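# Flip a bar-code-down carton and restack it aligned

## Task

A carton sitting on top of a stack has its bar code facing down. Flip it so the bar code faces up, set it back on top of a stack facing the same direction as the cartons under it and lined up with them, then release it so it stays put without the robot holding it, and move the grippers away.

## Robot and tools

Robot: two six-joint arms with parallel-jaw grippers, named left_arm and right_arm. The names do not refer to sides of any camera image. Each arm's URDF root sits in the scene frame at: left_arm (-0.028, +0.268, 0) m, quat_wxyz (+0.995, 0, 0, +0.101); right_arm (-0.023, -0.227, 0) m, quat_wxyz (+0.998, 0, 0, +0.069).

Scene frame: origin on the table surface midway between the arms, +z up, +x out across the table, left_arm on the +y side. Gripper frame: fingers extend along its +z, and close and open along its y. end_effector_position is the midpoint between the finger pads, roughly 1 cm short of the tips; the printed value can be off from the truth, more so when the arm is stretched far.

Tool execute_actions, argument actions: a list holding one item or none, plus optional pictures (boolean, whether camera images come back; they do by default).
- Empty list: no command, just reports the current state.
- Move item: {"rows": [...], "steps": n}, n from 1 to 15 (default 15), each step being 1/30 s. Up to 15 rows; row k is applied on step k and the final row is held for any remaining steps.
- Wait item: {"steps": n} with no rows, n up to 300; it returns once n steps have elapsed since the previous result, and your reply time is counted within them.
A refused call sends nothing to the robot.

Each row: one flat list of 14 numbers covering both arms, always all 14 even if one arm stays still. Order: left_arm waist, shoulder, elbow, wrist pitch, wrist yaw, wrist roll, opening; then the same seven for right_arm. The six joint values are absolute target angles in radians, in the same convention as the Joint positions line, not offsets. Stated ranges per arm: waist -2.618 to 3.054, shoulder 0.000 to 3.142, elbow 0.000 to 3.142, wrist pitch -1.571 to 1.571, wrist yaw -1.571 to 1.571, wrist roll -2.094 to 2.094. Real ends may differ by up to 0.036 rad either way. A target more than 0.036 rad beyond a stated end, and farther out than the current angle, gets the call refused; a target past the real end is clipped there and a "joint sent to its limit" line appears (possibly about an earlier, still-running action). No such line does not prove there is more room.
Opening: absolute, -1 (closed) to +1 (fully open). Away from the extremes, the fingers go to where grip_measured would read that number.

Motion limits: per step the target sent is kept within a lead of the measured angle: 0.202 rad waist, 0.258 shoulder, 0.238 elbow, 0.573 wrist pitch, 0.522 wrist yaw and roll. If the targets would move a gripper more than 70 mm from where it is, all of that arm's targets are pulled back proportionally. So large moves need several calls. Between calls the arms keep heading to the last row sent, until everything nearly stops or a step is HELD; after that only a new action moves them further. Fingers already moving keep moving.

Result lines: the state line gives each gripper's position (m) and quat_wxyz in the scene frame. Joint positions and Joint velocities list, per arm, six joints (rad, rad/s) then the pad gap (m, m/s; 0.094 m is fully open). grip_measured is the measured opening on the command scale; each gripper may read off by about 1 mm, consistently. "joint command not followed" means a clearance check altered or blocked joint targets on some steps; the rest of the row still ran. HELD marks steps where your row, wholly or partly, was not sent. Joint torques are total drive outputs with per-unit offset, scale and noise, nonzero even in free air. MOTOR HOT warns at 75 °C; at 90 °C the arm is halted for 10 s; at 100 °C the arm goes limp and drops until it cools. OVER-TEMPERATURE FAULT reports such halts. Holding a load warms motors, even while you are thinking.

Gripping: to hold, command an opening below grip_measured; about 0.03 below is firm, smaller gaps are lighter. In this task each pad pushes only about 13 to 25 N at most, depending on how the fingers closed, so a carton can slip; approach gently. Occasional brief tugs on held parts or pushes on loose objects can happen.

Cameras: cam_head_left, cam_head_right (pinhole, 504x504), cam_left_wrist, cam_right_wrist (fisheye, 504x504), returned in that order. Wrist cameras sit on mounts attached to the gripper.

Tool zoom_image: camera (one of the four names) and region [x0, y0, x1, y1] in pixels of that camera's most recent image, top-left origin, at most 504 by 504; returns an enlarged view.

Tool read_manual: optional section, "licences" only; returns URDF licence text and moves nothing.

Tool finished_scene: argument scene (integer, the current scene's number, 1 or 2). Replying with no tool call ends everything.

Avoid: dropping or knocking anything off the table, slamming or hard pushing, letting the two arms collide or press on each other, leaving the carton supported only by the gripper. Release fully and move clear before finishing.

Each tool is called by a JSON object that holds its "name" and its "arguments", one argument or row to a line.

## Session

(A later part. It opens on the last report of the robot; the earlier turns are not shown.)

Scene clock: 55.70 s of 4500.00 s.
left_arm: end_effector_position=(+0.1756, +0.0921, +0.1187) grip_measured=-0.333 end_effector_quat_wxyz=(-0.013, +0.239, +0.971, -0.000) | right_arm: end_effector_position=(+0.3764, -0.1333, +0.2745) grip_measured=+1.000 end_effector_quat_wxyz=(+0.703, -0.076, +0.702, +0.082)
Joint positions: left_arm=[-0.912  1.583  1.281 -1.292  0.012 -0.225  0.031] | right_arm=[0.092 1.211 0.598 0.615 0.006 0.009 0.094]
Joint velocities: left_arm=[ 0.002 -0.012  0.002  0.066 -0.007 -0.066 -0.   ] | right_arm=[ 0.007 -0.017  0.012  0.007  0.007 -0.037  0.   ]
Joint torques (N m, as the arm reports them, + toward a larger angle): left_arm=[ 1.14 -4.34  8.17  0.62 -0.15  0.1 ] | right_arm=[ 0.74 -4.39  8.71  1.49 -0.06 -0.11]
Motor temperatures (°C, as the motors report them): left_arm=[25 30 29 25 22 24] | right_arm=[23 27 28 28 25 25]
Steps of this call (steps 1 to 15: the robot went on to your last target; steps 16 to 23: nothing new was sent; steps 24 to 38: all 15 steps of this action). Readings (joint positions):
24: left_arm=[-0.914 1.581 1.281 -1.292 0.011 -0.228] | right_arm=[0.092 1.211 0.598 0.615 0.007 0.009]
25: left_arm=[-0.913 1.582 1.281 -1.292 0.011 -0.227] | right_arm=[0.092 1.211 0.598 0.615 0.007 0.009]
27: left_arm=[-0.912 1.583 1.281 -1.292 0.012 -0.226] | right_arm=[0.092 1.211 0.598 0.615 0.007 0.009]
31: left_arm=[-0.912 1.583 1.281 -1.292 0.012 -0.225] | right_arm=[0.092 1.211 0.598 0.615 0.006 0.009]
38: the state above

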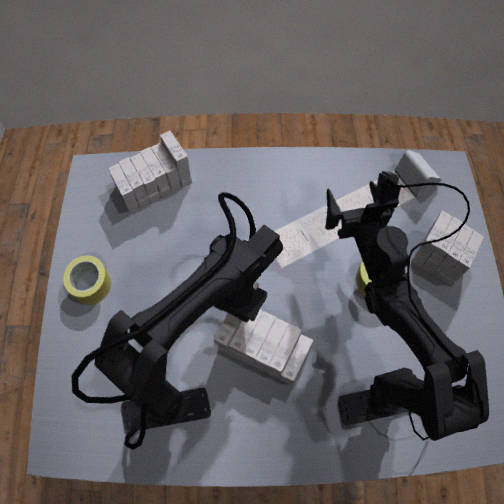

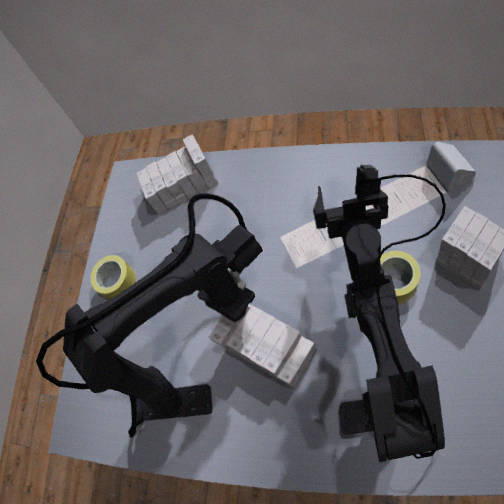

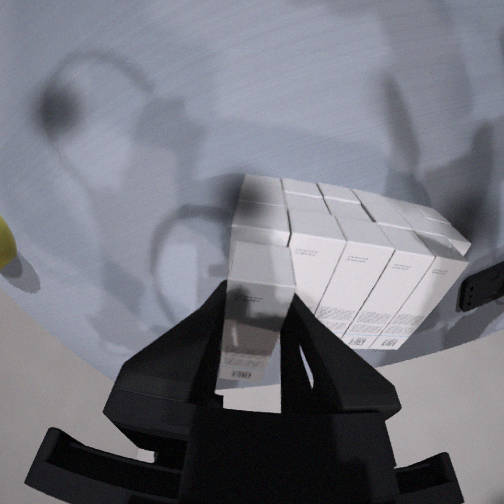

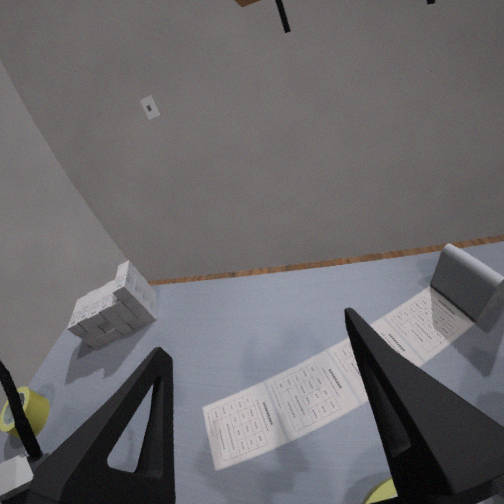

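Stuck; lift then redo.

{"name": "execute_actions", "arguments": {
  "actions": [
    {"rows":[[-0.9,1.6,1.38,-1.34,0,-0.218,-0.45,0.1,1.2,0.6,0.6,0,0,1]]}
  ],
  "pictures": false
}}

{"name": "execute_actions", "arguments": {
  "actions": [
    {"rows":[[-0.9,1.6,1.3,-1.27,0,-0.218,-0.45,0.1,1.2,0.6,0.6,0,0,1]]}
  ]
}}

Scene clock: 58.70 s of 4500.00 s.
left_arm: end_effector_position=(+0.1845, +0.0846, +0.1347) grip_measured=-0.333 end_effector_quat_wxyz=(+0.001, +0.239, +0.971, -0.007) | right_arm: end_effector_position=(+0.3764, -0.1333, +0.2745) grip_measured=+1.000 end_effector_quat_wxyz=(+0.703, -0.076, +0.702, +0.082)
Joint positions: left_arm=[-0.912  1.596  1.358 -1.326  0.012 -0.225  0.031] | right_arm=[0.092 1.211 0.598 0.615 0.006 0.009 0.094]
Joint velocities: left_arm=[-0.037  0.012 -0.012 -0.066  0.007 -0.007 -0.001] | right_arm=[-0.007  0.002  0.022 -0.022 -0.007  0.007  0.   ]
Joint torques (N m, as the arm reports them, + toward a larger angle): left_arm=[ 0.85 -5.83  8.16  0.16 -0.15  0.1 ] | right_arm=[ 0.7  -4.42  8.74  1.49 -0.06 -0.11]
Motor temperatures (°C, as the motors report them): left_arm=[25 29 30 25 22 24] | right_arm=[23 26 28 28 25 25]
Steps of this call (steps 1 to 15: the robot went on to your last target; steps 16 to 75: nothing new was sent; steps 76 to 90: all 15 steps of this action). Readings (joint positions):
76: left_arm=[-0.912 1.586 1.293 -1.305 0.012 -0.225] | right_arm=[0.092 1.211 0.598 0.615 0.006 0.009]
77: left_arm=[-0.912 1.592 1.313 -1.316 0.012 -0.225] | right_arm=[0.092 1.211 0.598 0.615 0.006 0.009]
79: left_arm=[-0.912 1.596 1.343 -1.317 0.012 -0.225] | right_arm=[0.092 1.211 0.598 0.615 0.006 0.009]
83: left_arm=[-0.912 1.596 1.358 -1.319 0.012 -0.225] | right_arm=[0.092 1.211 0.598 0.615 0.006 0.009]
90: the state above

Scene clock: 59.20 s of 4500.00 s.
left_arm: end_effector_position=(+0.1836, +0.0854, +0.1228) grip_measured=-0.333 end_effector_quat_wxyz=(-0.002, +0.239, +0.971, -0.006) | right_arm: end_effector_position=(+0.3764, -0.1333, +0.2745) grip_measured=+1.000 end_effector_quat_wxyz=(+0.703, -0.076, +0.702, +0.082)
Joint positions: left_arm=[-0.912  1.597  1.313 -1.284  0.012 -0.225  0.031] | right_arm=[0.092 1.211 0.598 0.615 0.006 0.009 0.094]
Joint velocities: left_arm=[-0.012 -0.012  0.002  0.11  -0.007 -0.037 -0.001] | right_arm=[ 0.017  0.002 -0.007 -0.022  0.007 -0.007  0.   ]
Joint torques (N m, as the arm reports them, + toward a larger angle): left_arm=[ 0.92 -5.99  5.33  0.42 -0.15  0.1 ] | right_arm=[ 0.72 -4.42  8.73  1.49 -0.05 -0.11]
Motor temperatures (°C, as the motors report them): left_arm=[25 29 30 25 22 24] | right_arm=[23 26 28 28 25 25]
Steps of this call (steps 1 to 15: all 15 steps of this action). Readings (joint positions):
1: left_arm=[-0.912 1.596 1.352 -1.318 0.012 -0.225] | right_arm=[0.092 1.211 0.598 0.615 0.006 0.009]
2: left_arm=[-0.912 1.596 1.342 -1.309 0.012 -0.225] | right_arm=[0.092 1.211 0.598 0.615 0.006 0.009]
4: left_arm=[-0.912 1.597 1.322 -1.298 0.012 -0.225] | right_arm=[0.092 1.211 0.598 0.615 0.006 0.009]
8: left_arm=[-0.912 1.597 1.313 -1.292 0.012 -0.225] | right_arm=[0.092 1.211 0.598 0.615 0.006 0.009]
15: the state above

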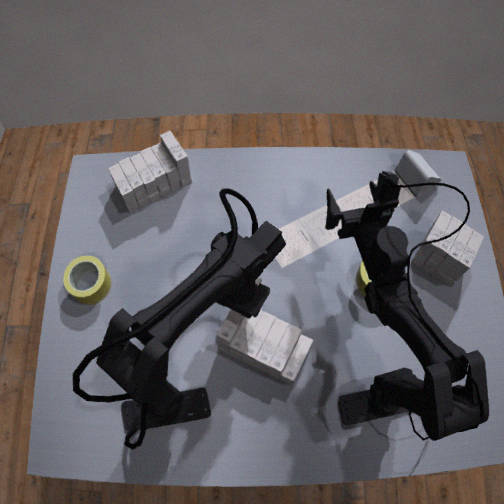

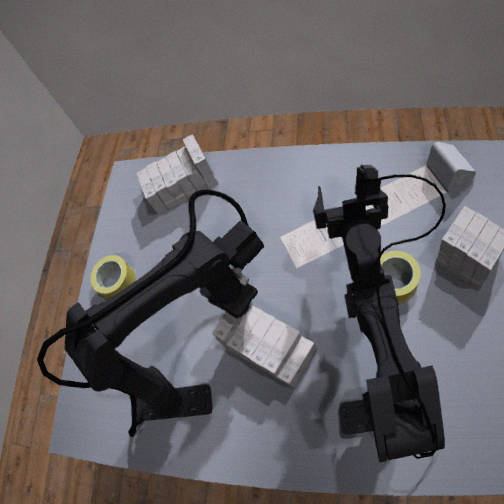

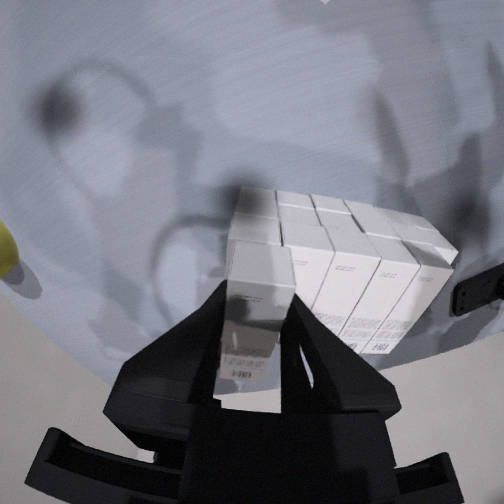

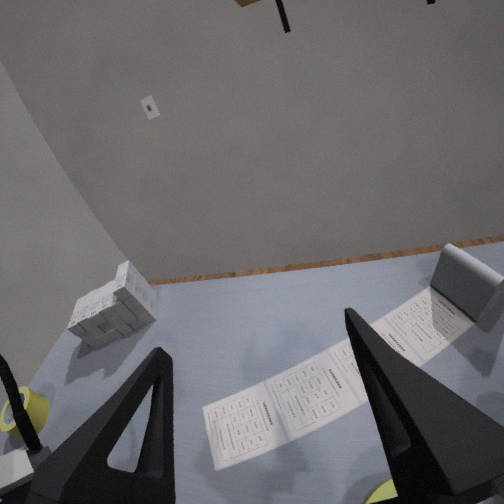

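{"name": "execute_actions", "arguments": {
  "actions": [
    {"rows":[[-0.887,1.595,1.3,-1.28,0,-0.21,-0.45,0.1,1.2,0.6,0.6,0,0,1]],"steps":10}
  ],
  "pictures": false
}}

{"name": "execute_actions", "arguments": {
  "actions": [
    {"rows":[[-0.887,1.595,1.28,-1.27,0,-0.21,-0.45,0.1,1.2,0.6,0.6,0,0,1]],"steps":10}
  ],
  "pictures": false
}}

{"name": "execute_actions", "arguments": {
  "actions": [
    {"rows":[[-0.887,1.595,1.29,-1.27,0,-0.21,0.3,0.1,1.2,0.6,0.6,0,0,1]],"steps":10}
  ],
  "pictures": false
}}

{"name": "execute_actions", "arguments": {
  "actions": [
    {"rows":[[-0.887,1.6,1.6,-1.55,0,-0.21,0.3,0.1,1.2,0.6,0.6,0,0,1]]}
  ]
}}

Scene clock: 61.20 s of 4500.00 s.
left_arm: end_effector_position=(+0.1869, +0.0886, +0.1228) grip_measured=-0.333 end_effector_quat_wxyz=(-0.001, +0.234, +0.972, -0.005) | right_arm: end_effector_position=(+0.3764, -0.1333, +0.2745) grip_measured=+1.000 end_effector_quat_wxyz=(+0.703, -0.076, +0.702, +0.082)
Joint positions: left_arm=[-0.896  1.597  1.313 -1.282  0.01  -0.22   0.031] | right_arm=[0.092 1.211 0.598 0.615 0.006 0.009 0.094]
Joint velocities: left_arm=[-0.007 -0.012 -0.002 -0.095 -0.051  0.022 -0.001] | right_arm=[ 0.017  0.007 -0.012 -0.022 -0.007  0.066  0.   ]
Joint torques (N m, as the arm reports them, + toward a larger angle): left_arm=[ 0.89 -6.48  5.41  0.28 -0.17  0.1 ] | right_arm=[ 0.71 -4.41  8.69  1.48 -0.06 -0.1 ]
Motor temperatures (°C, as the motors report them): left_arm=[25 29 29 25 22 24] | right_arm=[23 26 28 29 25 25]
Steps of this call (steps 1 to 15: the robot went on to your last target; steps 16 to 50: nothing new was sent; steps 51 to 60: all 10 steps of this action). Readings (joint positions):
51: left_arm=[-0.910 1.597 1.313 -1.282 0.012 -0.224] | right_arm=[0.092 1.211 0.598 0.615 0.006 0.009]
52: left_arm=[-0.907 1.597 1.313 -1.282 0.012 -0.223] | right_arm=[0.092 1.211 0.598 0.615 0.006 0.009]
54: left_arm=[-0.899 1.597 1.313 -1.282 0.011 -0.222] | right_arm=[0.092 1.211 0.598 0.615 0.006 0.009]
58: left_arm=[-0.896 1.597 1.313 -1.282 0.010 -0.221] | right_arm=[0.092 1.211 0.598 0.615 0.006 0.009]
60: the state above

Scene clock: 61.53 s of 4500.00 s.
left_arm: end_effector_position=(+0.1845, +0.0906, +0.1193) grip_measured=-0.333 end_effector_quat_wxyz=(-0.006, +0.234, +0.972, -0.003) | right_arm: end_effector_position=(+0.3764, -0.1333, +0.2745) grip_measured=+1.000 end_effector_quat_wxyz=(+0.703, -0.076, +0.702, +0.082)
Joint positions: left_arm=[-0.896  1.597  1.298 -1.28   0.01  -0.22   0.031] | right_arm=[0.092 1.211 0.598 0.615 0.006 0.009 0.094]
Joint velocities: left_arm=[-0.002 -0.002 -0.012 -0.066 -0.066 -0.022  0.001] | right_arm=[-0.007  0.007  0.007  0.007 -0.051 -0.066  0.   ]
Joint torques (N m, as the arm reports them, + toward a larger angle): left_arm=[ 0.73 -6.35  4.91  0.34 -0.14  0.09] | right_arm=[ 0.69 -4.44  8.71  1.48 -0.06 -0.11]
Motor temperatures (°C, as the motors report them): left_arm=[25 29 29 25 22 24] | right_arm=[23 26 28 29 25 25]
Steps of this call (steps 1 to 10: all 10 steps of this action). Readings (joint positions):
1: left_arm=[-0.896 1.597 1.311 -1.281 0.010 -0.220] | right_arm=[0.092 1.211 0.598 0.615 0.006 0.009]
2: left_arm=[-0.896 1.597 1.307 -1.280 0.010 -0.220] | right_arm=[0.092 1.211 0.598 0.615 0.006 0.009]
4: left_arm=[-0.896 1.597 1.300 -1.280 0.010 -0.220] | right_arm=[0.092 1.211 0.598 0.615 0.006 0.009]
8: left_arm=[-0.896 1.597 1.298 -1.280 0.010 -0.220] | right_arm=[0.092 1.211 0.598 0.615 0.006 0.009]
10: the state above

Scene clock: 61.87 s of 4500.00 s.
left_arm: end_effector_position=(+0.1845, +0.0906, +0.1193) grip_measured=+0.297 end_effector_quat_wxyz=(-0.006, +0.234, +0.972, -0.003) | right_arm: end_effector_position=(+0.3764, -0.1333, +0.2745) grip_measured=+1.000 end_effector_quat_wxyz=(+0.703, -0.076, +0.702, +0.082)
Joint positions: left_arm=[-0.896  1.597  1.298 -1.28   0.01  -0.22   0.061] | right_arm=[0.092 1.211 0.598 0.615 0.006 0.008 0.094]
Joint velocities: left_arm=[-0.027  0.002 -0.012 -0.081  0.037  0.022 -0.001] | right_arm=[-0.002  0.007 -0.007 -0.022  0.037 -0.007  0.   ]
Joint torques (N m, as the arm reports them, + toward a larger angle): left_arm=[ 0.78 -6.41  5.48  0.35 -0.16  0.12] | right_arm=[ 0.71 -4.39  8.71  1.49 -0.05 -0.11]
Motor temperatures (°C, as the motors report them): left_arm=[25 29 29 25 22 24] | right_arm=[23 26 28 29 25 25]
Steps of this call (steps 1 to 10: all 10 steps of this action). Readings (joint positions):
1: left_arm=[-0.896 1.597 1.298 -1.280 0.010 -0.220] | right_arm=[0.092 1.211 0.598 0.615 0.006 0.008]
2: left_arm=[-0.896 1.597 1.298 -1.280 0.010 -0.220] | right_arm=[0.092 1.211 0.598 0.615 0.006 0.008]
4: left_arm=[-0.896 1.597 1.298 -1.280 0.010 -0.220] | right_arm=[0.092 1.211 0.598 0.615 0.006 0.008]
8: left_arm=[-0.896 1.597 1.298 -1.280 0.010 -0.220] | right_arm=[0.092 1.211 0.598 0.615 0.006 0.008]
10: the state above

Scene clock: 62.37 s of 4500.00 s.
left_arm: end_effector_position=(+0.1885, +0.0873, +0.1952) grip_measured=+0.297 end_effector_quat_wxyz=(+0.019, +0.235, +0.972, -0.015) | right_arm: end_effector_position=(+0.3764, -0.1333, +0.2745) grip_measured=+1.000 end_effector_quat_wxyz=(+0.703, -0.076, +0.702, +0.082)
Joint positions: left_arm=[-0.896  1.592  1.596 -1.528  0.01  -0.219  0.061] | right_arm=[0.092 1.211 0.598 0.615 0.006 0.008 0.094]
Joint velocities: left_arm=[-0.007  0.007 -0.007 -0.007 -0.007 -0.007 -0.   ] | right_arm=[-0.007  0.007 -0.007 -0.051 -0.022  0.007  0.   ]
Joint torques (N m, as the arm reports them, + toward a larger angle): left_arm=[ 0.75 -5.42  6.5   0.21 -0.12  0.07] | right_arm=[ 0.67 -4.37  8.71  1.48 -0.06 -0.11]
Motor temperatures (°C, as the motors report them): left_arm=[25 29 29 25 22 24] | right_arm=[23 26 28 29 25 25]
Steps of this call (steps 1 to 15: all 15 steps of this action). Readings (joint positions):
1: left_arm=[-0.896 1.607 1.335 -1.329 0.010 -0.220] | right_arm=[0.092 1.211 0.598 0.615 0.006 0.008]
2: left_arm=[-0.896 1.622 1.398 -1.389 0.010 -0.220] | right_arm=[0.092 1.211 0.598 0.615 0.006 0.008]
4: left_arm=[-0.896 1.624 1.519 -1.435 0.010 -0.220] | right_arm=[0.092 1.211 0.598 0.615 0.006 0.008]
8: left_arm=[-0.896 1.589 1.596 -1.477 0.010 -0.219] | right_arm=[0.092 1.211 0.598 0.615 0.006 0.008]
15: the state above

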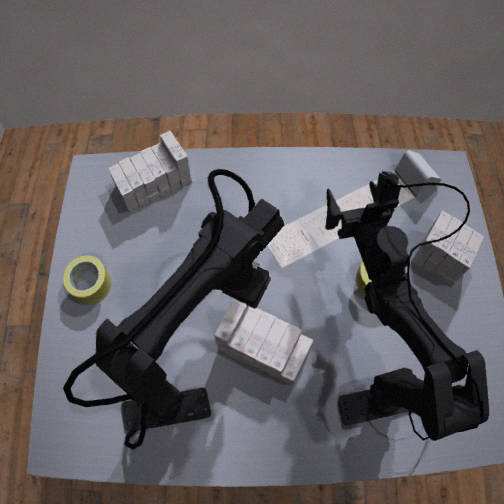

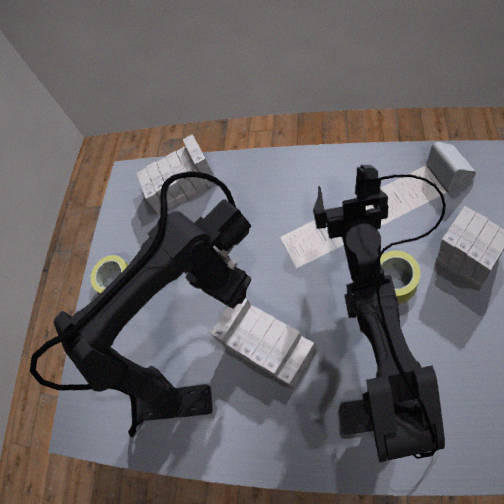

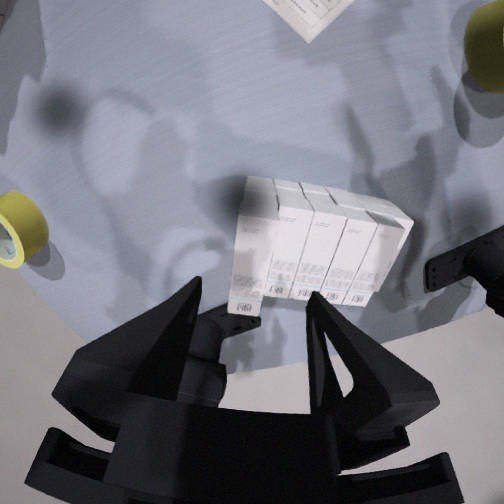

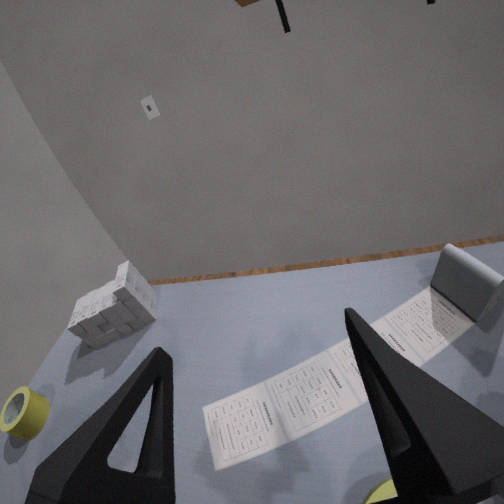

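{"name": "finished_scene", "arguments": {
  "scene": 1
}}

The scene is finished: the task was done.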